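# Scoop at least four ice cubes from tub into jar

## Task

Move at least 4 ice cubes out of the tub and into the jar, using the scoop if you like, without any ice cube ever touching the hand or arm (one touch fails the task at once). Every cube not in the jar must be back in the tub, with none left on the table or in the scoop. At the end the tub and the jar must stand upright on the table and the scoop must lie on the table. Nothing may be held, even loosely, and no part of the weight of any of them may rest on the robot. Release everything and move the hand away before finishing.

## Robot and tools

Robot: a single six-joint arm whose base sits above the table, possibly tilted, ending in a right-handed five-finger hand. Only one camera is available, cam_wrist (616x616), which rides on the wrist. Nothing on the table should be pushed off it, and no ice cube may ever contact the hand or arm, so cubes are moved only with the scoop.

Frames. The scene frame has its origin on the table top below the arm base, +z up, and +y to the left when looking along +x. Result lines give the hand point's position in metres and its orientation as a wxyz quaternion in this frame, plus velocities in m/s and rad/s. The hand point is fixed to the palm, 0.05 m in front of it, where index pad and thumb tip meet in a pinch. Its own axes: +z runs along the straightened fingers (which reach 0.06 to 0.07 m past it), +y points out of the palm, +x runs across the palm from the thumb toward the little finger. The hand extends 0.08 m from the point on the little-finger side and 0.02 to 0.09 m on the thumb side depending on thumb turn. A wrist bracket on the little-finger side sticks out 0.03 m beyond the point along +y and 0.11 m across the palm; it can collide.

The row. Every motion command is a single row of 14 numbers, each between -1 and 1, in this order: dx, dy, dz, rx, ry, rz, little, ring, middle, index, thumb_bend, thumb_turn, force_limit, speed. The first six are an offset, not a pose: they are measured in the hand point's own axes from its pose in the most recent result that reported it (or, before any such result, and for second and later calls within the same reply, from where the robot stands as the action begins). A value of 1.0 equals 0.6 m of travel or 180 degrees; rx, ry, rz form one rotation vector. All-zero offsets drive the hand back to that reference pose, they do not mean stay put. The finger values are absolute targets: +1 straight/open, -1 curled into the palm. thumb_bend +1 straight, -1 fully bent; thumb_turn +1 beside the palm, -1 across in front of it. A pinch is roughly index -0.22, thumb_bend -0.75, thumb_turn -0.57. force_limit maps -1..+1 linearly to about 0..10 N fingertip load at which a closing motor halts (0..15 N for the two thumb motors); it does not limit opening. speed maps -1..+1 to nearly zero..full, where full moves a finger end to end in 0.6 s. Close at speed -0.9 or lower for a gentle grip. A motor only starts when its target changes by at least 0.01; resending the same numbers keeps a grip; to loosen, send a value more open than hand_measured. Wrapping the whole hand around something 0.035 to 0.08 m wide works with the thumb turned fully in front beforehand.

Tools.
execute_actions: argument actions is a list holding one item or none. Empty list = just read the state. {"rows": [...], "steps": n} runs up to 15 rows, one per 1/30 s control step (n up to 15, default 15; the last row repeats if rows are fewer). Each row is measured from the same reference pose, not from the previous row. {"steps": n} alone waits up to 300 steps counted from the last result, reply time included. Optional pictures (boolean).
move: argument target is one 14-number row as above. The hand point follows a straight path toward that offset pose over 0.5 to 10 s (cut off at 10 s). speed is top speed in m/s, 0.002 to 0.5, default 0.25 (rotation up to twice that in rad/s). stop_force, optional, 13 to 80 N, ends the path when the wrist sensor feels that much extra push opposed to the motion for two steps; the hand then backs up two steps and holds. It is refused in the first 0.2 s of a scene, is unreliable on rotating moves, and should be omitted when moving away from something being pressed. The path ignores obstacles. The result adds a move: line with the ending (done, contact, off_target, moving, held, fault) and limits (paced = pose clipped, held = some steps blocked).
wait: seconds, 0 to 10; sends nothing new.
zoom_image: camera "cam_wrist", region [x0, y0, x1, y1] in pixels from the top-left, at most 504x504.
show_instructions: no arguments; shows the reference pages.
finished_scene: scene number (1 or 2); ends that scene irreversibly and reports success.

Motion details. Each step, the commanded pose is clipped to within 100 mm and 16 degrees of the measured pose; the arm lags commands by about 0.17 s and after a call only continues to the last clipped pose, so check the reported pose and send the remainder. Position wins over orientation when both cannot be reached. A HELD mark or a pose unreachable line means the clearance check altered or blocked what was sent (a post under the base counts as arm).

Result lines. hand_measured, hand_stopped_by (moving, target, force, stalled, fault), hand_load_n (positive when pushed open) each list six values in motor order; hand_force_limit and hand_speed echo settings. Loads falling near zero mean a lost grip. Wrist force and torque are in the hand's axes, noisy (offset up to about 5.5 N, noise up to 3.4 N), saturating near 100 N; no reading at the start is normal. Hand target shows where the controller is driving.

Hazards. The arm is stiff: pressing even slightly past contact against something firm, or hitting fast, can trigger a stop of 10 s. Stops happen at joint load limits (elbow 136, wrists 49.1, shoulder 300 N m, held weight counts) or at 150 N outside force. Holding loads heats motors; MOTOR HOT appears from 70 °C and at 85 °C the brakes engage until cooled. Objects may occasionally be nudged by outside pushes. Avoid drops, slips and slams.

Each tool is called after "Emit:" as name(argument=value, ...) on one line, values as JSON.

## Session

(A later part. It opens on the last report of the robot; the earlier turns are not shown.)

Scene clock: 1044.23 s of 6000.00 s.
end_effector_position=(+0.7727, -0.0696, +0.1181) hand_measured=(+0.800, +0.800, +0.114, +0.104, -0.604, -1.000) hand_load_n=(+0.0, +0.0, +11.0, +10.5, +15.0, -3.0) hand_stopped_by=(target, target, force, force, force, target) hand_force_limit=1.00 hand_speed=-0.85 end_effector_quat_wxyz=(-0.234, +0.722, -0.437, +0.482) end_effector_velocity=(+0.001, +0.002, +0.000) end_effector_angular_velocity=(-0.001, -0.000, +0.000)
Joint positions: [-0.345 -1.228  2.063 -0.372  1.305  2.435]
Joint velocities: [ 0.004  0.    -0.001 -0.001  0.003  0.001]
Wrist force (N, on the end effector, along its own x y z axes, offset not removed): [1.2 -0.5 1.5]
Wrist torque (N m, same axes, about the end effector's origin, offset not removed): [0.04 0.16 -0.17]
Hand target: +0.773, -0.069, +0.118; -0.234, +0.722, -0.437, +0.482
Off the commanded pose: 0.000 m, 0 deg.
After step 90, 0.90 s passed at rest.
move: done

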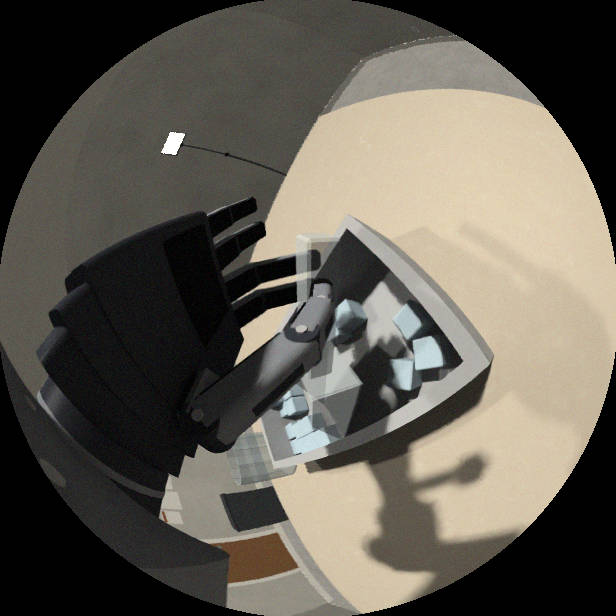

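Emit:
move(target=[0.026,0.033,-0.016,0.0145,0.007,0.004,0.8,0.8,-1,-1,-0.7,-1,1,-0.85], speed=0.03)

Emit:
move(target=[-0.053,-0.028,-0.004,0,0,0,0.8,0.8,-1,-1,-0.7,-1,1,-0.85], speed=0.03)

Emit:
zoom_image(camera="cam_wrist", region=[220,330,420,530])

Scene clock: 1055.53 s of 6000.00 s.
end_effector_position=(+0.7585, -0.0921, +0.1148) hand_measured=(+0.800, +0.800, +0.114, +0.104, -0.604, -1.000) hand_load_n=(+0.0, +0.0, +8.0, +15.5, +15.0, +2.5) hand_stopped_by=(target, target, force, force, force, target) hand_force_limit=1.00 hand_speed=-0.85 end_effector_quat_wxyz=(-0.248, +0.709, -0.433, +0.499) end_effector_velocity=(-0.002, -0.001, -0.001) end_effector_angular_velocity=(+0.002, -0.003, +0.000)
Joint positions: [-0.405 -1.244  2.118 -0.455  1.238  2.436]
Joint velocities: [-0.005 -0.001  0.005 -0.006 -0.006  0.001]
Wrist force (N, on the end effector, along its own x y z axes, offset not removed): [-1.9 -1.6 1.2]
Wrist torque (N m, same axes, about the end effector's origin, offset not removed): [0.21 0.16 0.19]
Hand target: +0.758, -0.092, +0.115; -0.248, +0.708, -0.433, +0.499
Off the commanded pose: 0.000 m, 0 deg.
After step 90, 7.07 s passed at rest.
move: done

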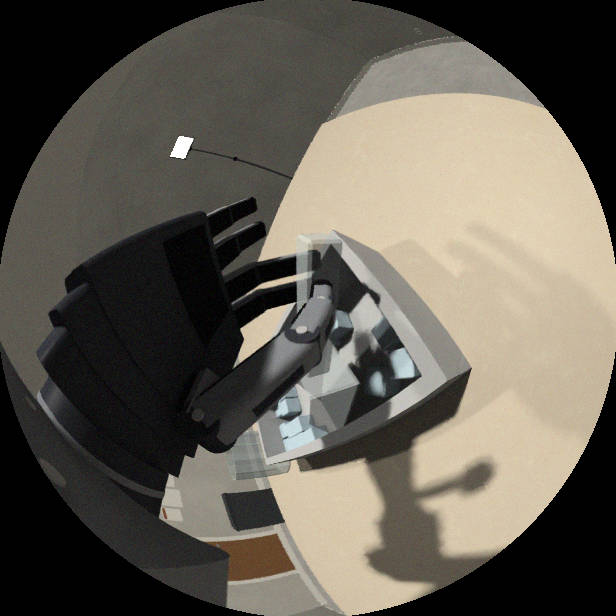

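Scene clock: 1057.07 s of 6000.00 s.
end_effector_position=(+0.7584, -0.0562, +0.1133) hand_measured=(+0.800, +0.800, +0.114, +0.104, -0.604, -1.000) hand_load_n=(+0.0, +0.0, +9.0, +13.0, +15.5, -0.5) hand_stopped_by=(target, target, force, force, force, target) hand_force_limit=1.00 hand_speed=-0.85 end_effector_quat_wxyz=(-0.248, +0.709, -0.433, +0.499) end_effector_velocity=(-0.000, +0.002, +0.000) end_effector_angular_velocity=(-0.000, +0.000, +0.000)
Joint positions: [-0.341 -1.248  2.127 -0.468  1.296  2.463]
Joint velocities: [ 0.004 -0.001  0.     0.     0.003  0.001]
Wrist force (N, on the end effector, along its own x y z axes, offset not removed): [2.8 0.3 -0.4]
Wrist torque (N m, same axes, about the end effector's origin, offset not removed): [0.48 0.26 0.11]
Hand target: +0.758, -0.056, +0.113; -0.248, +0.709, -0.433, +0.499
Off the commanded pose: 0.000 m, 0 deg.
move: done

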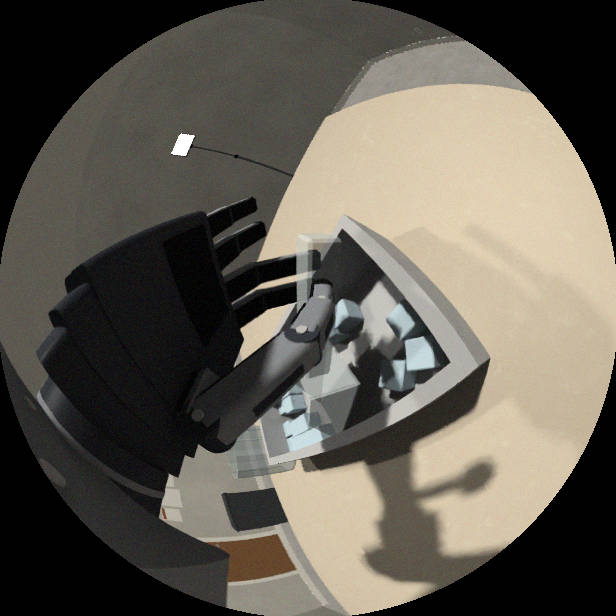

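Region (220, 330, 420, 530) of cam_wrist's 616x616 image, scaled by 2.520, with more detail than that image has.

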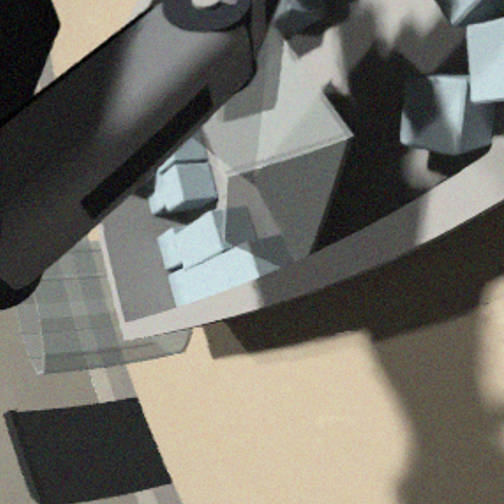

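Emit:
move(target=[0.11,-0.11,-0.065,-0.0145,-0.007,-0.004,0.8,0.8,-1,-1,-0.7,-1,1,-0.85], speed=0.08)

Emit:
move(target=[-0.13,0.03,-0.2,-0.286,0.44,0.254,0.8,0.8,-1,-1,-0.7,-1,1,-0.85], speed=0.2)

Scene clock: 1072.63 s of 6000.00 s.
end_effector_position=(+0.7550, -0.0768, +0.2121) hand_measured=(+0.800, +0.800, +0.114, +0.104, -0.604, -1.000) hand_load_n=(+0.0, +0.0, +10.0, +12.5, +14.5, -1.0) hand_stopped_by=(target, target, force, force, force, target) hand_force_limit=1.00 hand_speed=-0.85 end_effector_quat_wxyz=(-0.233, +0.722, -0.437, +0.482) end_effector_velocity=(-0.000, -0.000, +0.001) end_effector_angular_velocity=(+0.000, +0.002, -0.000)
Joint positions: [-0.37  -1.369  2.034 -0.199  1.282  2.423]
Joint velocities: [-0.001 -0.001 -0.002  0.005 -0.    -0.001]
Wrist force (N, on the end effector, along its own x y z axes, offset not removed): [-2.5 1.3 -1.4]
Wrist torque (N m, same axes, about the end effector's origin, offset not removed): [0.39 0.16 -0.24]
Hand target: +0.755, -0.077, +0.212; -0.233, +0.722, -0.437, +0.482
Off the commanded pose: 0.000 m, 0 deg.
After step 90, 10.87 s passed at rest.
move: done

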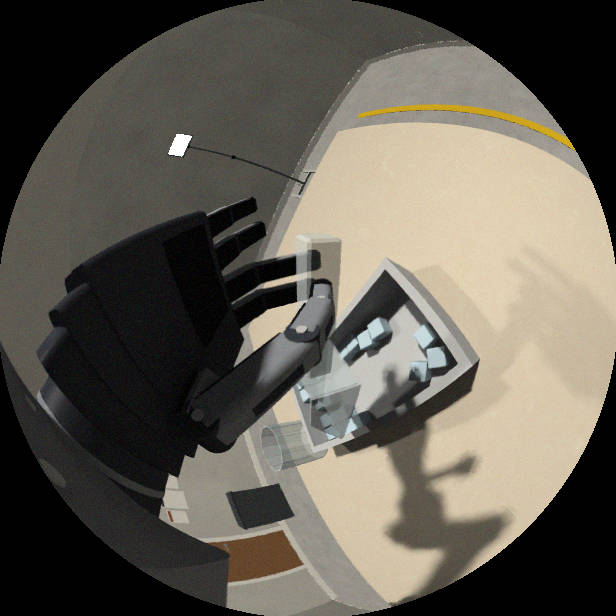

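Scene clock: 1077.50 s of 6000.00 s.
end_effector_position=(+0.6363, -0.0135, +0.2112) hand_measured=(+0.800, +0.800, +0.114, +0.104, -0.604, -1.000) hand_load_n=(+0.0, +0.0, +10.0, +12.5, +14.5, -1.0) hand_stopped_by=(target, target, force, force, force, target) hand_force_limit=1.00 hand_speed=-0.85 end_effector_quat_wxyz=(-0.200, -0.147, +0.836, -0.489) end_effector_velocity=(-0.000, -0.000, -0.001) end_effector_angular_velocity=(-0.000, +0.001, +0.000)
Joint positions: [ 0.068 -0.899  1.646  1.273  2.629  4.65 ]
Joint velocities: [-0.     0.001  0.001 -0.001  0.    -0.001]
Wrist force (N, on the end effector, along its own x y z axes, offset not removed): [-2.5 1.5 0.1]
Wrist torque (N m, same axes, about the end effector's origin, offset not removed): [0.29 0.22 -0.27]
Hand target: +0.636, -0.013, +0.211; -0.200, -0.147, +0.836, -0.489
Off the commanded pose: 0.010 m, 8 deg.
move: held; limits=held; held on 12 of 146 steps, including the last
pose unreachable: on one or more control steps of this call an arm could not follow its commanded pose, so it was not sent that pose on those steps. On the call's last step it was still not sent that pose. It may still have moved: this result reports where it is.
cause: the commanded pose would bring two parts of the arm too close to each other (joints 4 (wrist 1) to 6 (wrist 3) lie between them).

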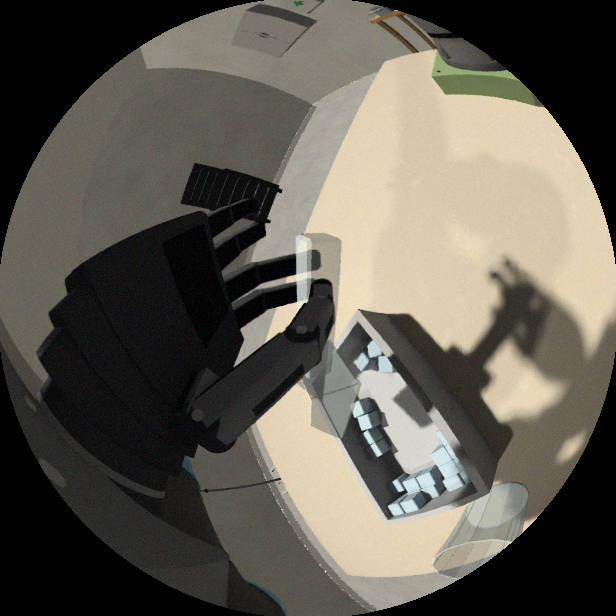

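Emit:
move(target=[-0.03,0.021,0.07,0.06,-0.092,-0.053,0.8,0.8,-1,-1,-0.7,-1,1,-0.85], speed=0.12)

Emit:
move(target=[-0.016,0.025,0.015,0,0.022,-0.038,0.8,0.8,-1,-1,-0.7,-1,1,-0.85], speed=0.05)

Scene clock: 1088.70 s of 6000.00 s.
end_effector_position=(+0.6383, -0.0433, +0.1745) hand_measured=(+0.800, +0.800, +0.114, +0.104, -0.604, -1.000) hand_load_n=(+0.0, +0.0, +10.0, +12.5, +14.5, -1.0) hand_stopped_by=(target, target, force, force, force, target) hand_force_limit=1.00 hand_speed=-0.85 end_effector_quat_wxyz=(-0.103, -0.302, +0.792, -0.520) end_effector_velocity=(-0.001, -0.000, -0.001) end_effector_angular_velocity=(+0.002, +0.001, +0.013)
Joint positions: [ 0.031 -1.059  1.803  0.475  2.656  3.754]
Joint velocities: [-0.002 -0.008  0.01  -0.025 -0.007 -0.028]
Wrist force (N, on the end effector, along its own x y z axes, offset not removed): [-2.7 -0.8 0.3]
Wrist torque (N m, same axes, about the end effector's origin, offset not removed): [-0.13 0.07 -0.36]
Hand target: +0.638, -0.043, +0.174; -0.103, -0.302, +0.792, -0.520
Off the commanded pose: 0.000 m, 0 deg.
After step 90, 3.13 s passed at rest.
move: done

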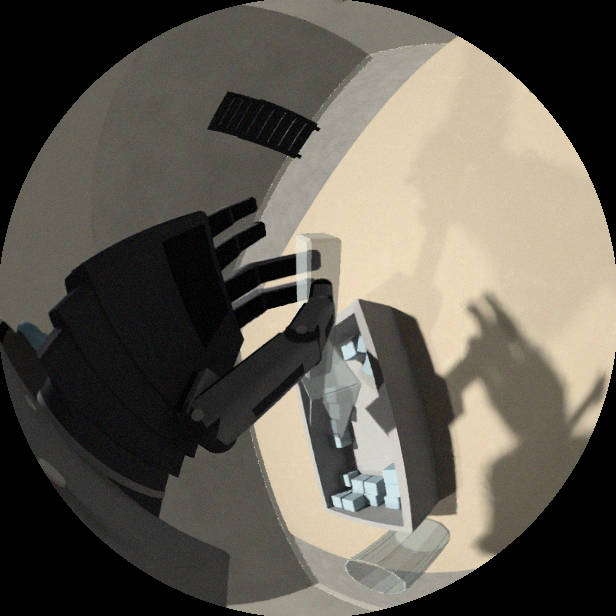

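Scene clock: 1090.33 s of 6000.00 s.
end_effector_position=(+0.6385, -0.0435, +0.1547) hand_measured=(+0.800, +0.800, +0.114, +0.104, -0.604, -1.000) hand_load_n=(+0.0, +0.0, +10.0, +12.5, +14.5, -1.0) hand_stopped_by=(target, target, force, force, force, target) hand_force_limit=1.00 hand_speed=-0.85 end_effector_quat_wxyz=(-0.161, -0.330, +0.769, -0.523) end_effector_velocity=(-0.000, -0.000, -0.002) end_effector_angular_velocity=(-0.005, +0.012, -0.002)
Joint positions: [ 0.047 -0.974  1.759  0.555  2.717  3.75 ]
Joint velocities: [ 0.001  0.009 -0.005  0.012  0.006  0.004]
Wrist force (N, on the end effector, along its own x y z axes, offset not removed): [-3.3 1.0 -0.6]
Wrist torque (N m, same axes, about the end effector's origin, offset not removed): [0.18 0.22 -0.28]
Hand target: +0.639, -0.043, +0.155; -0.161, -0.330, +0.769, -0.523
Off the commanded pose: 0.000 m, 0 deg.
move: done

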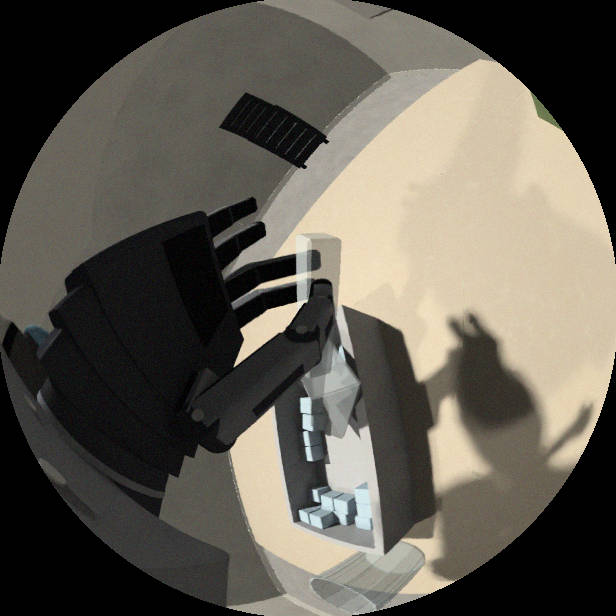

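Emit:
move(target=[-0.027,0.012,0.007,0,0,0,0.8,0.8,-1,-1,-0.7,-1,1,-0.85], speed=0.03)

Emit:
move(target=[-0.042,-0.024,-0.014,0,0,0,0.8,0.8,-1,-1,-0.7,-1,1,-0.85], speed=0.03)

Emit:
zoom_image(camera="cam_wrist", region=[230,340,410,520])

Scene clock: 1099.90 s of 6000.00 s.
end_effector_position=(+0.6458, -0.0401, +0.1386) hand_measured=(+0.800, +0.800, +0.114, +0.104, -0.604, -1.000) hand_load_n=(+0.0, +0.0, +10.5, +12.0, +13.0, -1.0) hand_stopped_by=(target, target, force, force, force, target) hand_force_limit=1.00 hand_speed=-0.85 end_effector_quat_wxyz=(-0.161, -0.330, +0.769, -0.523) end_effector_velocity=(+0.001, +0.000, -0.001) end_effector_angular_velocity=(-0.000, +0.000, -0.000)
Joint positions: [ 0.052 -0.944  1.745  0.549  2.718  3.762]
Joint velocities: [ 0.     0.003 -0.002  0.     0.     0.002]
Wrist force (N, on the end effector, along its own x y z axes, offset not removed): [0.3 -4.0 -1.2]
Wrist torque (N m, same axes, about the end effector's origin, offset not removed): [-0.02 0.05 0.11]
Hand target: +0.646, -0.040, +0.138; -0.161, -0.330, +0.769, -0.523
Off the commanded pose: 0.000 m, 0 deg.
After step 90, 5.63 s passed at rest.
move: done

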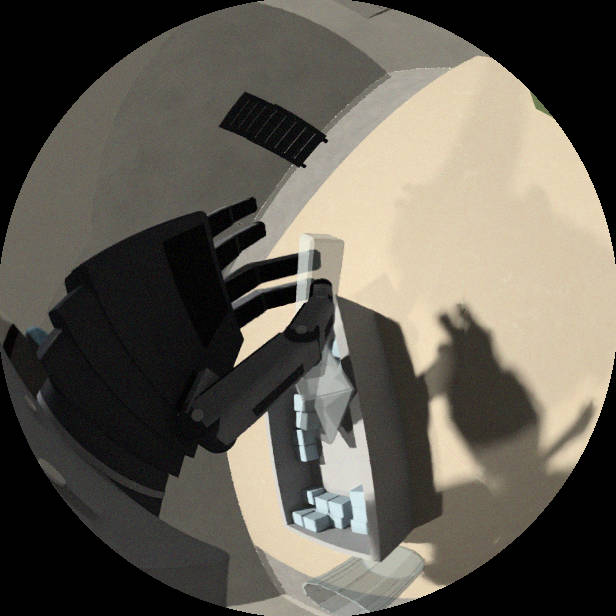

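Scene clock: 1101.23 s of 6000.00 s.
end_effector_position=(+0.6729, -0.0274, +0.1371) hand_measured=(+0.800, +0.800, +0.114, +0.104, -0.604, -1.000) hand_load_n=(+0.0, +0.0, +10.5, +9.5, +15.5, -2.0) hand_stopped_by=(target, target, force, force, force, target) hand_force_limit=1.00 hand_speed=-0.85 end_effector_quat_wxyz=(-0.161, -0.330, +0.769, -0.523) end_effector_velocity=(+0.002, +0.001, +0.000) end_effector_angular_velocity=(+0.000, -0.002, +0.000)
Joint positions: [ 0.071 -0.899  1.676  0.615  2.722  3.807]
Joint velocities: [ 0.002  0.003 -0.006  0.005  0.     0.004]
Wrist force (N, on the end effector, along its own x y z axes, offset not removed): [-3.9 2.6 -0.8]
Wrist torque (N m, same axes, about the end effector's origin, offset not removed): [0.31 0.48 -0.54]
Hand target: +0.673, -0.027, +0.137; -0.161, -0.330, +0.769, -0.523
Off the commanded pose: 0.000 m, 0 deg.
move: done

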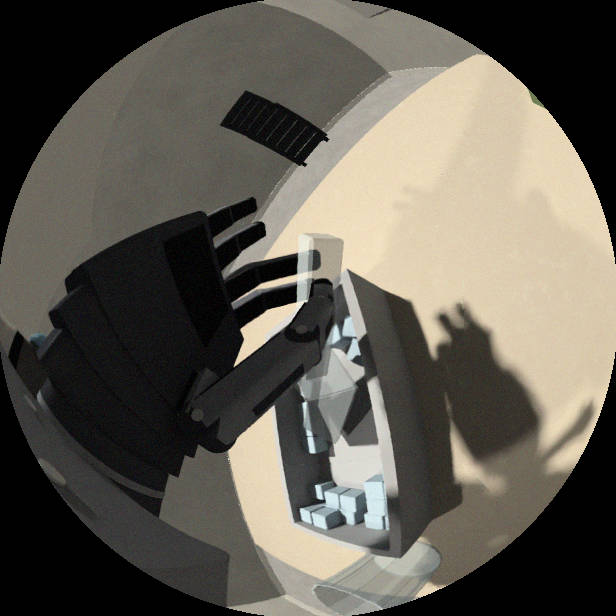

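Region (230, 340, 410, 520) of cam_wrist's 616x616 image, scaled by 2.800, with more detail than that image has.

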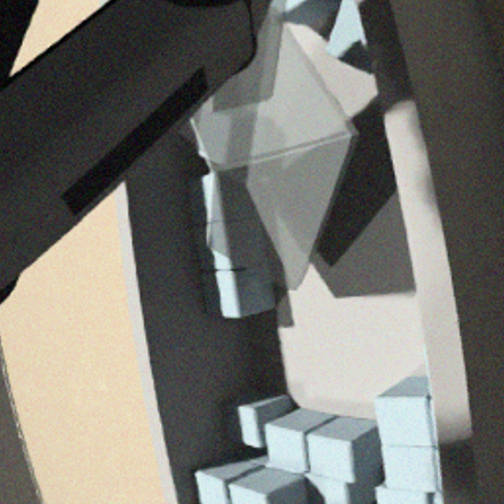

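Emit:
move(target=[0,0.024,0.014,0,0,0,0.8,0.8,-0.9,-0.9,-0.7,-1,1,-0.85], speed=0.03)

Emit:
move(target=[-0.042,-0.024,-0.014,0,0,0,0.8,0.8,-0.9,-0.9,-0.7,-1,1,-0.85], speed=0.03)

Emit:
zoom_image(camera="cam_wrist", region=[230,340,410,520])

Scene clock: 1111.67 s of 6000.00 s.
end_effector_position=(+0.6641, -0.0316, +0.1238) hand_measured=(+0.800, +0.800, +0.114, +0.100, -0.604, -1.000) hand_load_n=(+0.0, +0.0, +9.5, +11.5, +16.0, -1.0) hand_stopped_by=(target, target, force, force, force, target) hand_force_limit=1.00 hand_speed=-0.85 end_effector_quat_wxyz=(-0.161, -0.330, +0.769, -0.523) end_effector_velocity=(-0.001, -0.001, -0.002) end_effector_angular_velocity=(-0.000, +0.001, +0.000)
Joint positions: [ 0.065 -0.898  1.702  0.574  2.721  3.793]
Joint velocities: [-0.001  0.001  0.004 -0.006 -0.    -0.003]
Wrist force (N, on the end effector, along its own x y z axes, offset not removed): [-3.3 -2.2 -0.1]
Wrist torque (N m, same axes, about the end effector's origin, offset not removed): [0.04 0.13 -0.07]
Hand target: +0.664, -0.032, +0.124; -0.161, -0.330, +0.769, -0.523
Off the commanded pose: 0.000 m, 0 deg.
After step 90, 6.53 s passed at rest.
move: done

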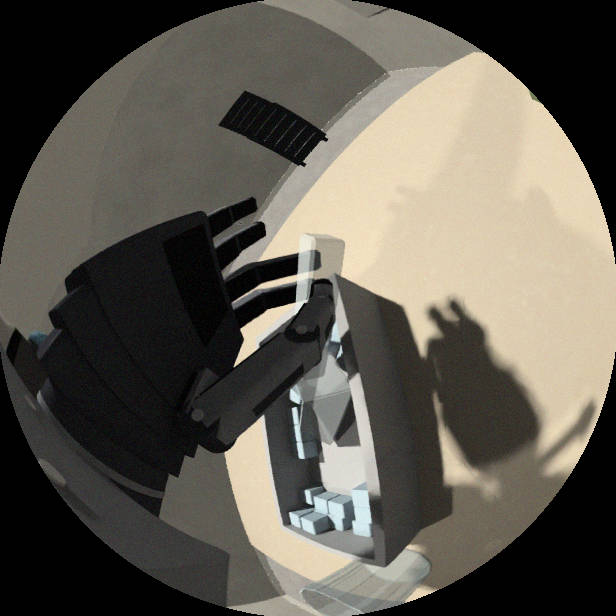

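Scene clock: 1113.00 s of 6000.00 s.
end_effector_position=(+0.6912, -0.0188, +0.1223) hand_measured=(+0.800, +0.800, +0.114, +0.100, -0.604, -1.000) hand_load_n=(+0.0, +0.0, +9.0, +12.5, +16.0, -0.5) hand_stopped_by=(target, target, force, force, force, target) hand_force_limit=1.00 hand_speed=-0.85 end_effector_quat_wxyz=(-0.161, -0.330, +0.769, -0.523) end_effector_velocity=(+0.002, +0.001, -0.001) end_effector_angular_velocity=(+0.000, -0.000, -0.001)
Joint positions: [ 0.083 -0.854  1.632  0.64   2.724  3.835]
Joint velocities: [ 0.001  0.004 -0.005  0.006  0.     0.006]
Wrist force (N, on the end effector, along its own x y z axes, offset not removed): [0.1 0.0 -1.8]
Wrist torque (N m, same axes, about the end effector's origin, offset not removed): [0.47 0.18 0.14]
Hand target: +0.691, -0.019, +0.122; -0.161, -0.330, +0.769, -0.523
Off the commanded pose: 0.000 m, 0 deg.
move: done

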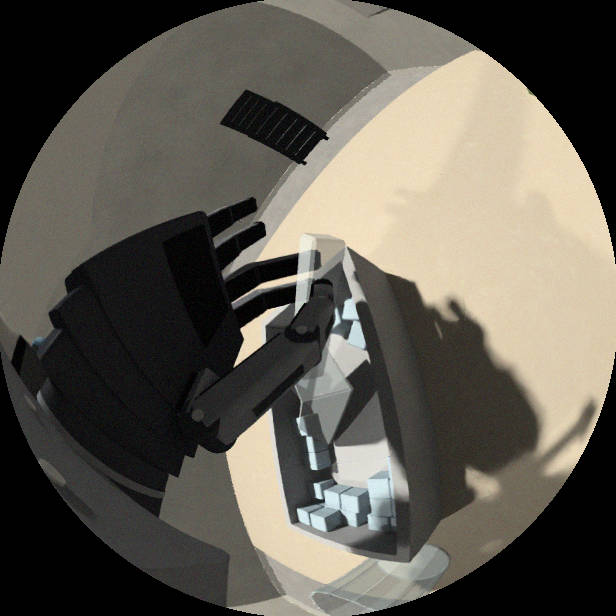

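Region (230, 340, 410, 520) of cam_wrist's 616x616 image, scaled by 2.800, with more detail than that image has.

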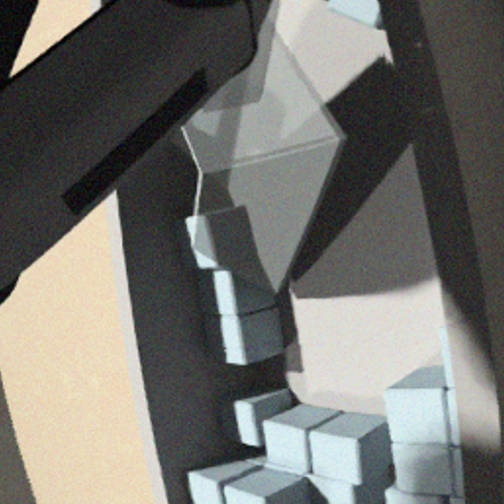

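Emit:
move(target=[-0.03,-0.065,0.066,0.102,-0.115,-0.066,0.8,0.8,-0.9,-0.9,-0.7,-1,1,-0.85], speed=0.05)

Emit:
move(target=[-0.047,-0.014,-0.044,0,0,0,0.8,0.8,-0.9,-0.9,-0.7,-1,1,-0.85], speed=0.03)

Emit:
zoom_image(camera="cam_wrist", region=[230,340,410,520])

Scene clock: 1127.77 s of 6000.00 s.
end_effector_position=(+0.7344, -0.0578, +0.1228) hand_measured=(+0.800, +0.800, +0.114, +0.100, -0.604, -1.000) hand_load_n=(+0.0, +0.0, +8.0, +13.5, +16.0, +1.0) hand_stopped_by=(target, target, force, force, force, target) hand_force_limit=1.00 hand_speed=-0.85 end_effector_quat_wxyz=(-0.020, -0.516, +0.655, -0.551) end_effector_velocity=(+0.001, -0.001, +0.000) end_effector_angular_velocity=(-0.000, -0.000, +0.014)
Joint positions: [-0.029 -1.11   1.904 -0.208  2.348  2.869]
Joint velocities: [-0.004 -0.005  0.007 -0.012 -0.015 -0.014]
Wrist force (N, on the end effector, along its own x y z axes, offset not removed): [-0.8 0.9 -0.8]
Wrist torque (N m, same axes, about the end effector's origin, offset not removed): [0.55 0.12 0.07]
Hand target: +0.735, -0.058, +0.123; -0.019, -0.516, +0.655, -0.551
Off the commanded pose: 0.000 m, 0 deg.
After step 90, 6.23 s passed at rest.
move: done

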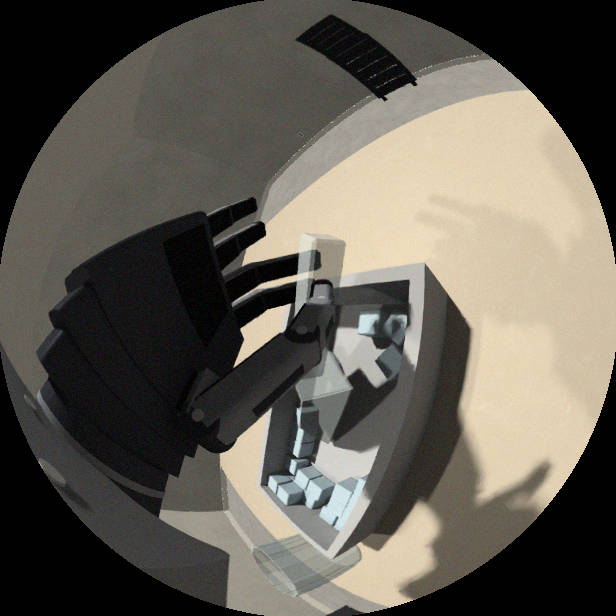

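Scene clock: 1129.40 s of 6000.00 s.
end_effector_position=(+0.7390, -0.0188, +0.1223) hand_measured=(+0.800, +0.800, +0.114, +0.100, -0.604, -1.000) hand_load_n=(+0.0, +0.0, +7.0, +14.5, +17.0, +2.0) hand_stopped_by=(target, target, force, force, force, target) hand_force_limit=1.00 hand_speed=-0.85 end_effector_quat_wxyz=(-0.020, -0.516, +0.655, -0.551) end_effector_velocity=(+0.001, +0.002, +0.001) end_effector_angular_velocity=(+0.001, -0.002, +0.000)
Joint positions: [ 0.035 -1.085  1.869 -0.161  2.4    2.921]
Joint velocities: [ 0.004  0.    -0.003  0.003  0.002  0.004]
Wrist force (N, on the end effector, along its own x y z axes, offset not removed): [1.8 -0.7 1.5]
Wrist torque (N m, same axes, about the end effector's origin, offset not removed): [0.23 0.48 -0.05]
Hand target: +0.739, -0.019, +0.122; -0.020, -0.516, +0.655, -0.551
Off the commanded pose: 0.000 m, 0 deg.
move: done

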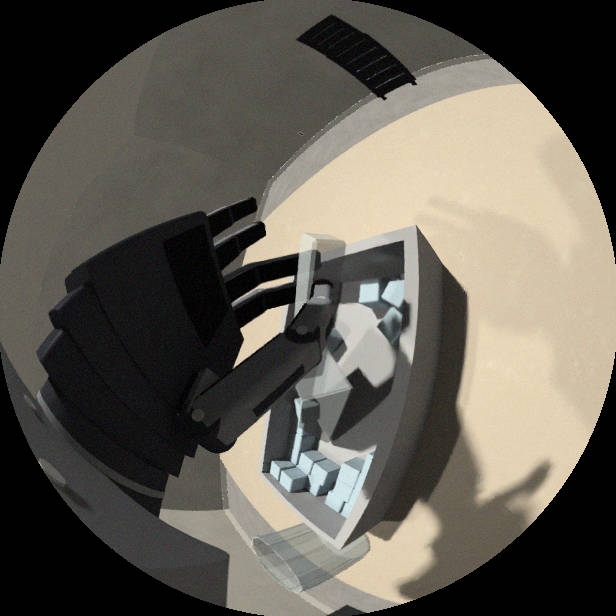

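Region (230, 340, 410, 520) of cam_wrist's 616x616 image, scaled by 2.800, with more detail than that image has.

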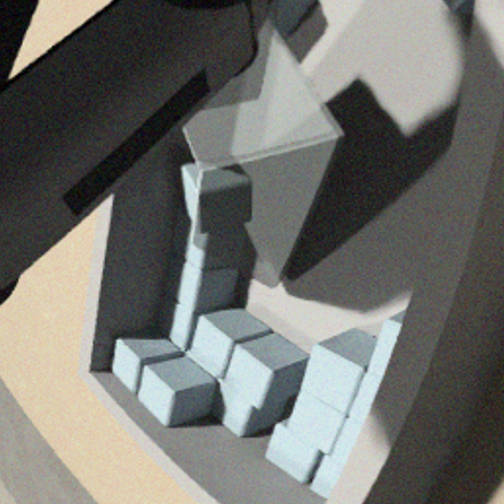

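Emit:
move(target=[-0.017,-0.049,0.062,0.051,-0.057,-0.033,0.8,0.8,-0.9,-0.9,-0.7,-1,1,-0.85], speed=0.04)

Emit:
move(target=[-0.027,-0.015,-0.014,0,0,0,0.8,0.8,-0.9,-0.9,-0.7,-1,1,-0.85], speed=0.03)

Emit:
zoom_image(camera="cam_wrist", region=[230,340,410,520])

Scene clock: 1145.03 s of 6000.00 s.
end_effector_position=(+0.7844, -0.0355, +0.1222) hand_measured=(+0.800, +0.800, +0.114, +0.100, -0.604, -1.000) hand_load_n=(+0.0, +0.0, +12.0, +8.5, +16.0, -4.5) hand_stopped_by=(target, target, force, force, force, target) hand_force_limit=1.00 hand_speed=-0.85 end_effector_quat_wxyz=(-0.051, +0.596, -0.581, +0.552) end_effector_velocity=(+0.002, -0.000, -0.000) end_effector_angular_velocity=(-0.000, -0.001, +0.011)
Joint positions: [-0.05  -1.128  1.92  -0.323  2.106  2.686]
Joint velocities: [-0.003 -0.001  0.001 -0.005 -0.013 -0.008]
Wrist force (N, on the end effector, along its own x y z axes, offset not removed): [4.5 1.5 -1.3]
Wrist torque (N m, same axes, about the end effector's origin, offset not removed): [0.33 -0.47 0.06]
Hand target: +0.785, -0.036, +0.122; -0.052, +0.596, -0.581, +0.552
Off the commanded pose: 0.000 m, 0 deg.
After step 90, 9.10 s passed at rest.
move: done

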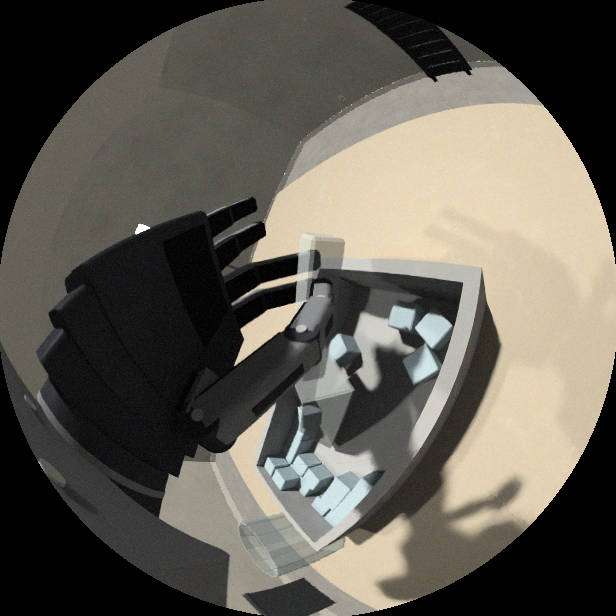

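Scene clock: 1146.03 s of 6000.00 s.
end_effector_position=(+0.7886, -0.0158, +0.1221) hand_measured=(+0.800, +0.800, +0.114, +0.100, -0.604, -1.000) hand_load_n=(+0.0, +0.0, +10.0, +11.0, +16.5, -2.0) hand_stopped_by=(target, target, force, force, force, target) hand_force_limit=1.00 hand_speed=-0.85 end_effector_quat_wxyz=(-0.051, +0.596, -0.581, +0.552) end_effector_velocity=(+0.000, +0.002, -0.001) end_effector_angular_velocity=(+0.001, +0.001, -0.001)
Joint positions: [-0.017 -1.116  1.902 -0.308  2.135  2.703]
Joint velocities: [ 0.003  0.002 -0.002  0.002  0.003  0.003]
Wrist force (N, on the end effector, along its own x y z axes, offset not removed): [2.4 -1.5 0.2]
Wrist torque (N m, same axes, about the end effector's origin, offset not removed): [-0.01 0.29 -0.06]
Hand target: +0.789, -0.016, +0.122; -0.051, +0.596, -0.581, +0.552
Off the commanded pose: 0.000 m, 0 deg.
move: done

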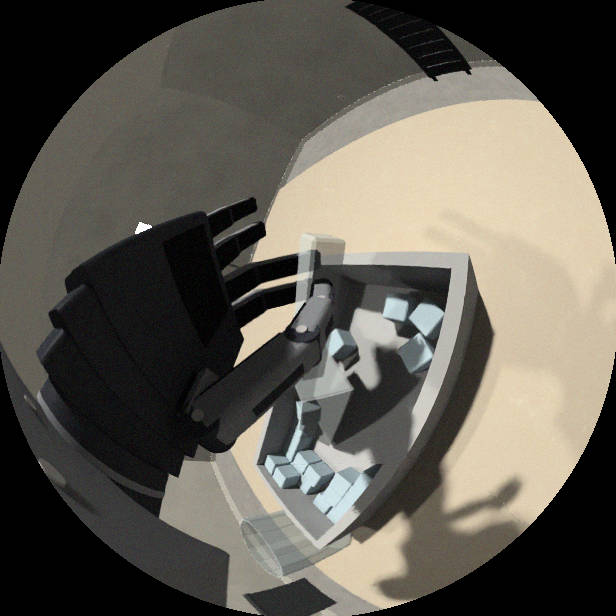

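Region (230, 340, 410, 520) of cam_wrist's 616x616 image, scaled by 2.800, with more detail than that image has.

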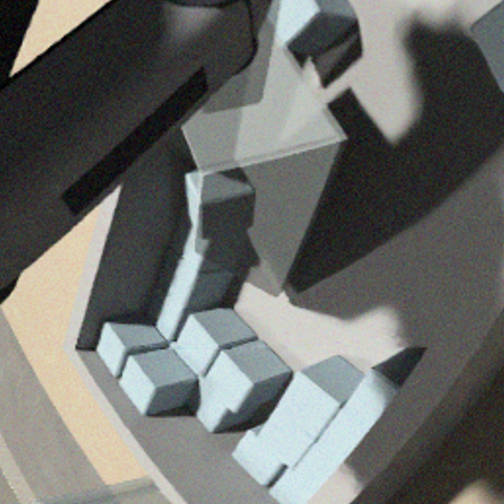

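Emit:
move(target=[0.04,0.06,-0.042,0,0,0,0.8,0.8,-0.9,-0.9,-0.7,-1,1,-0.85], speed=0.05)

Emit:
move(target=[0.04,0.05,0.029,0,-0.053,0.091,0.8,0.8,-1,-1,-0.7,-1,1,-0.85], speed=0.08)

Emit:
move(target=[0.35,0.05,0.145,0,0,0,0.8,0.8,-1,-1,-0.7,-1,1,-0.85], speed=0.12)

Scene clock: 1163.33 s of 6000.00 s.
end_effector_position=(+0.7411, -0.0307, +0.1209) hand_measured=(+0.800, +0.800, +0.114, +0.100, -0.604, -1.000) hand_load_n=(+0.0, +0.0, +8.0, +13.5, +16.0, +1.0) hand_stopped_by=(target, target, force, force, force, target) hand_force_limit=1.00 hand_speed=-0.85 end_effector_quat_wxyz=(-0.051, +0.596, -0.581, +0.552) end_effector_velocity=(-0.002, -0.001, -0.000) end_effector_angular_velocity=(-0.001, -0.000, +0.001)
Joint positions: [-0.049 -1.179  2.007 -0.358  2.107  2.686]
Joint velocities: [-0.002 -0.003  0.005 -0.004 -0.002 -0.002]
Wrist force (N, on the end effector, along its own x y z axes, offset not removed): [-2.3 0.4 -0.5]
Wrist torque (N m, same axes, about the end effector's origin, offset not removed): [0.52 0.14 0.16]
Hand target: +0.741, -0.031, +0.121; -0.051, +0.596, -0.581, +0.552
Off the commanded pose: 0.000 m, 0 deg.
After step 90, 12.93 s passed at rest.
move: done

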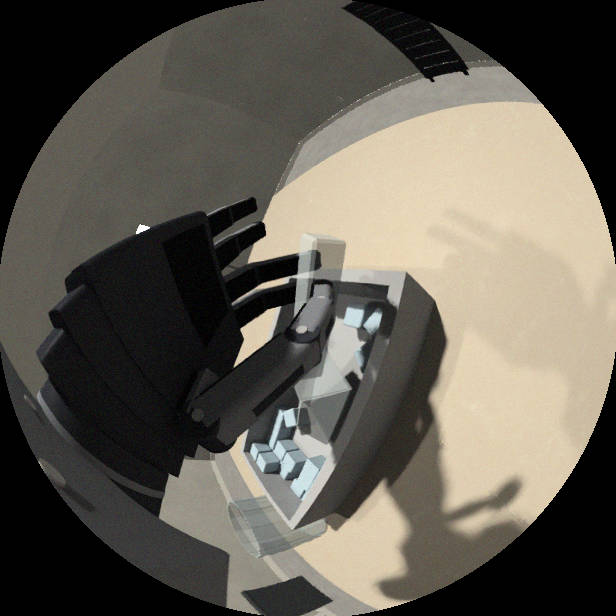

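Scene clock: 1165.73 s of 6000.00 s.
end_effector_position=(+0.7278, -0.0684, +0.1075) hand_measured=(+0.800, +0.800, +0.110, +0.100, -0.604, -1.000) hand_load_n=(+0.0, +0.0, +11.5, +12.0, +16.0, +0.0) hand_stopped_by=(target, target, force, force, force, target) hand_force_limit=1.00 hand_speed=-0.85 end_effector_quat_wxyz=(+0.177, -0.551, +0.654, -0.488) end_effector_velocity=(+0.000, -0.001, -0.000) end_effector_angular_velocity=(+0.009, -0.003, +0.001)
Joint positions: [-0.229 -1.24   2.091 -0.354  1.792  2.904]
Joint velocities: [-0.006 -0.001  0.002 -0.    -0.011  0.005]
Wrist force (N, on the end effector, along its own x y z axes, offset not removed): [-4.5 2.1 0.5]
Wrist torque (N m, same axes, about the end effector's origin, offset not removed): [0.30 0.48 -0.38]
Hand target: +0.728, -0.069, +0.107; +0.177, -0.551, +0.654, -0.488
Off the commanded pose: 0.000 m, 0 deg.
move: done

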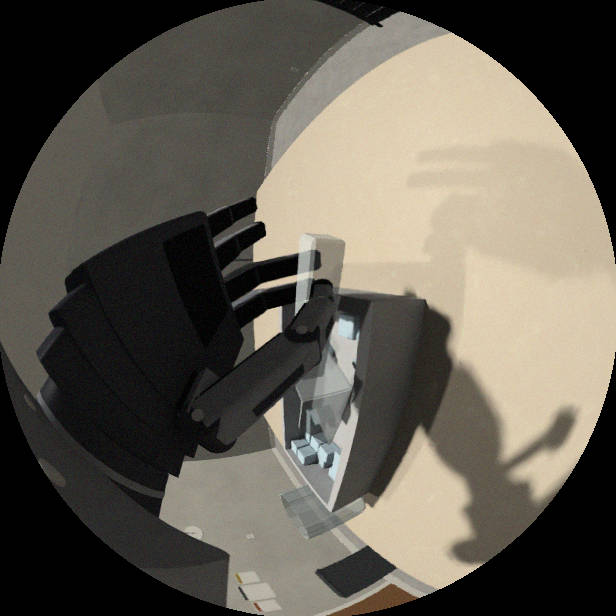

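Scene clock: 1168.13 s of 6000.00 s.
end_effector_position=(+0.7091, -0.2969, +0.1067) hand_measured=(+0.800, +0.800, +0.110, +0.100, -0.604, -1.000) hand_load_n=(+0.0, +0.0, +12.5, +10.0, +16.0, -1.5) hand_stopped_by=(target, target, force, force, force, target) hand_force_limit=1.00 hand_speed=-0.85 end_effector_quat_wxyz=(+0.176, -0.551, +0.653, -0.488) end_effector_velocity=(+0.001, -0.003, +0.001) end_effector_angular_velocity=(-0.000, -0.001, -0.000)
Joint positions: [-0.632 -1.218  2.057 -0.35   1.436  2.713]
Joint velocities: [-0.003  0.001 -0.003  0.    -0.003 -0.001]
Wrist force (N, on the end effector, along its own x y z axes, offset not removed): [-5.7 0.8 -0.5]
Wrist torque (N m, same axes, about the end effector's origin, offset not removed): [0.30 -0.13 -0.24]
Hand target: +0.709, -0.297, +0.107; +0.176, -0.551, +0.653, -0.488
Off the commanded pose: 0.000 m, 0 deg.
move: done

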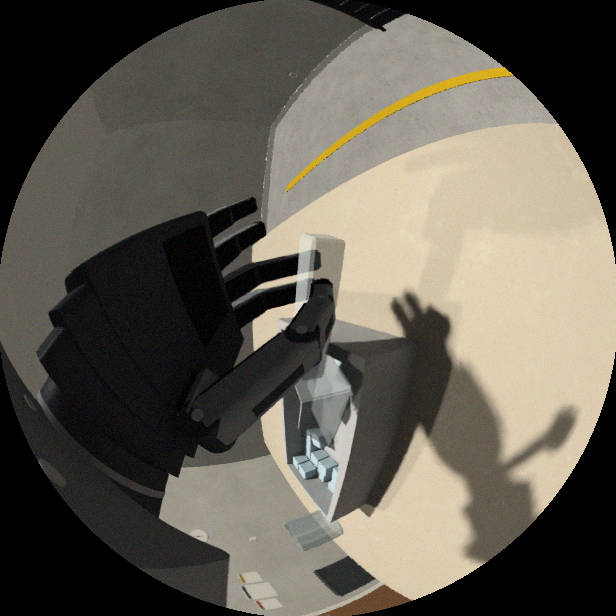

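Emit:
move(target=[0.011,-0.119,-0.069,0,0,0,0.8,0.8,-1,-1,-0.7,-1,1,-0.85], speed=0.1)

Emit:
move(target=[-0.209,0.03,-0.191,-0.12,0.31,0.179,0.8,0.8,-1,-1,-0.7,-1,1,-0.85], speed=0.2)

Emit:
move(target=[-0.01,0.027,0.016,0,0.06,-0.105,0.8,0.8,-1,-1,-0.7,-1,1,-0.85], speed=0.08)

Scene clock: 1179.90 s of 6000.00 s.
end_effector_position=(+0.7142, -0.2785, +0.1871) hand_measured=(+0.800, +0.800, +0.110, +0.100, -0.604, -1.000) hand_load_n=(+0.0, +0.0, +11.5, +12.0, +16.0, +0.0) hand_stopped_by=(target, target, force, force, force, target) hand_force_limit=1.00 hand_speed=-0.85 end_effector_quat_wxyz=(+0.176, -0.551, +0.653, -0.488) end_effector_velocity=(-0.001, +0.001, +0.001) end_effector_angular_velocity=(+0.002, +0.001, -0.001)
Joint positions: [-0.599 -1.321  2.011 -0.202  1.465  2.729]
Joint velocities: [ 0.    -0.001  0.     0.002  0.001  0.001]
Wrist force (N, on the end effector, along its own x y z axes, offset not removed): [-3.3 -0.3 0.9]
Wrist torque (N m, same axes, about the end effector's origin, offset not removed): [0.02 0.22 -0.40]
Hand target: +0.714, -0.278, +0.187; +0.176, -0.551, +0.653, -0.488
Off the commanded pose: 0.000 m, 0 deg.
After step 90, 7.47 s passed at rest.
move: done

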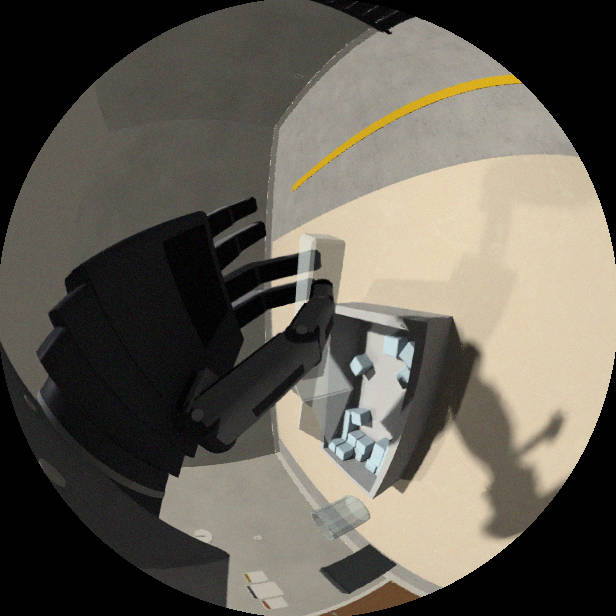

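Scene clock: 1183.43 s of 6000.00 s.
end_effector_position=(+0.6577, -0.1173, +0.1868) hand_measured=(+0.800, +0.800, +0.110, +0.100, -0.604, -1.000) hand_load_n=(+0.0, +0.0, +11.5, +12.0, +16.0, +0.0) hand_stopped_by=(target, target, force, force, force, target) hand_force_limit=1.00 hand_speed=-0.85 end_effector_quat_wxyz=(-0.121, -0.092, +0.855, -0.495) end_effector_velocity=(-0.001, +0.001, -0.001) end_effector_angular_velocity=(+0.001, +0.004, -0.014)
Joint positions: [-0.089 -0.963  1.682  0.855  2.642  4.362]
Joint velocities: [ 0.001  0.007 -0.004  0.028 -0.001  0.031]
Wrist force (N, on the end effector, along its own x y z axes, offset not removed): [-3.8 3.0 0.1]
Wrist torque (N m, same axes, about the end effector's origin, offset not removed): [0.51 0.32 -0.30]
Hand target: +0.658, -0.117, +0.187; -0.122, -0.092, +0.855, -0.495
Off the commanded pose: 0.000 m, 0 deg.
move: done

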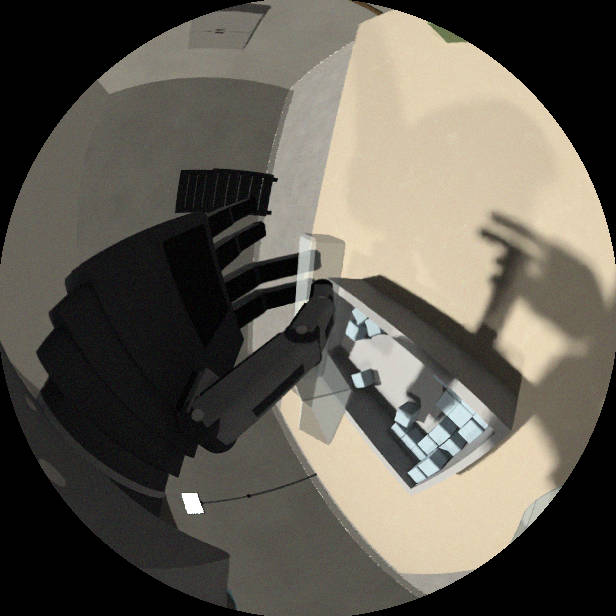

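Scene clock: 1186.13 s of 6000.00 s.
end_effector_position=(+0.6579, -0.1174, +0.1671) hand_measured=(+0.800, +0.800, +0.110, +0.100, -0.604, -1.000) hand_load_n=(+0.0, +0.0, +11.5, +12.0, +16.0, +0.0) hand_stopped_by=(target, target, force, force, force, target) hand_force_limit=1.00 hand_speed=-0.85 end_effector_quat_wxyz=(-0.280, -0.184, +0.814, -0.475) end_effector_velocity=(+0.000, +0.000, -0.000) end_effector_angular_velocity=(-0.001, +0.013, -0.001)
Joint positions: [-0.073 -0.792  1.569  1.218  2.699  4.416]
Joint velocities: [ 0.001  0.007 -0.004  0.016  0.002  0.006]
Wrist force (N, on the end effector, along its own x y z axes, offset not removed): [-3.9 1.1 -0.1]
Wrist torque (N m, same axes, about the end effector's origin, offset not removed): [0.14 0.37 -0.33]
Hand target: +0.658, -0.117, +0.167; -0.280, -0.185, +0.813, -0.475
Off the commanded pose: 0.000 m, 0 deg.
move: done

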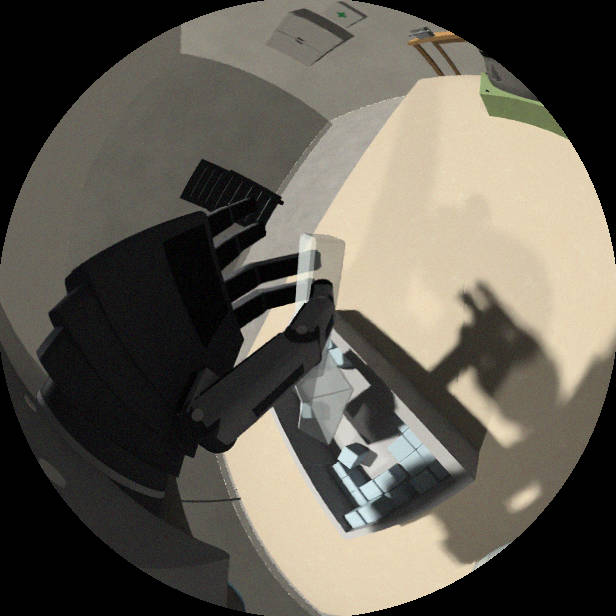

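Emit:
move(target=[-0.006,0.038,-0.103,0,0.025,-0.043,0.8,0.8,-1,-1,-0.7,-1,1,-0.85], speed=0.04)

Emit:
zoom_image(camera="cam_wrist", region=[220,330,440,550])

Scene clock: 1202.33 s of 6000.00 s.
end_effector_position=(+0.6584, -0.1128, +0.1675) hand_measured=(+0.800, +0.800, +0.110, +0.100, -0.604, -1.000) hand_load_n=(+0.0, +0.0, +11.5, +12.0, +16.0, +0.0) hand_stopped_by=(target, target, force, force, force, target) hand_force_limit=1.00 hand_speed=-0.85 end_effector_quat_wxyz=(-0.285, -0.187, +0.812, -0.474) end_effector_velocity=(-0.001, -0.000, +0.000) end_effector_angular_velocity=(+0.000, +0.001, -0.000)
Joint positions: [-0.067 -0.786  1.565  1.242  2.698  4.432]
Joint velocities: [-0.    -0.001  0.001 -0.     0.    -0.   ]
Wrist force (N, on the end effector, along its own x y z axes, offset not removed): [-2.8 1.0 0.5]
Wrist torque (N m, same axes, about the end effector's origin, offset not removed): [0.13 0.12 -0.28]
Hand target: +0.658, -0.113, +0.167; -0.285, -0.187, +0.812, -0.474
Off the commanded pose: 0.061 m, 8 deg.
After step 90, 11.03 s passed at rest.
move: held; limits=held; held on 57 of 65 steps, including the last
pose unreachable: on one or more control steps of this call an arm could not follow its commanded pose, so it was not sent that pose on those steps. On the call's last step it was still not sent that pose. It may still have moved: this result reports where it is.
cause: the commanded pose would bring two parts of the arm too close to each other (joints 4 (wrist 1) to 6 (wrist 3) lie between them).

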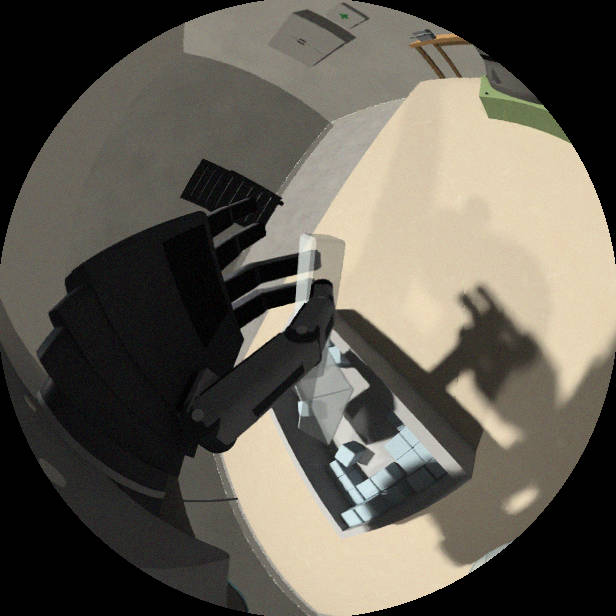

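Region (220, 330, 440, 550) of cam_wrist's 616x616 image, scaled by 2.291, with more detail than that image has.

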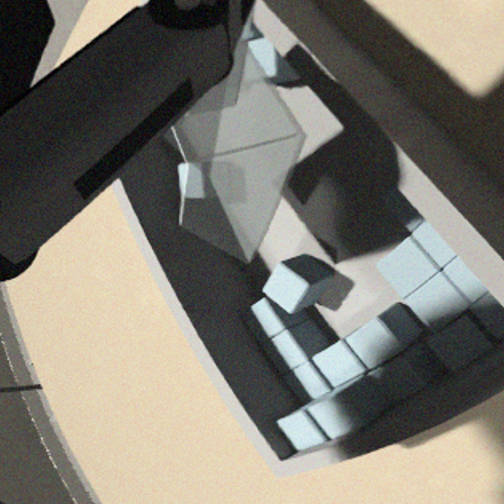

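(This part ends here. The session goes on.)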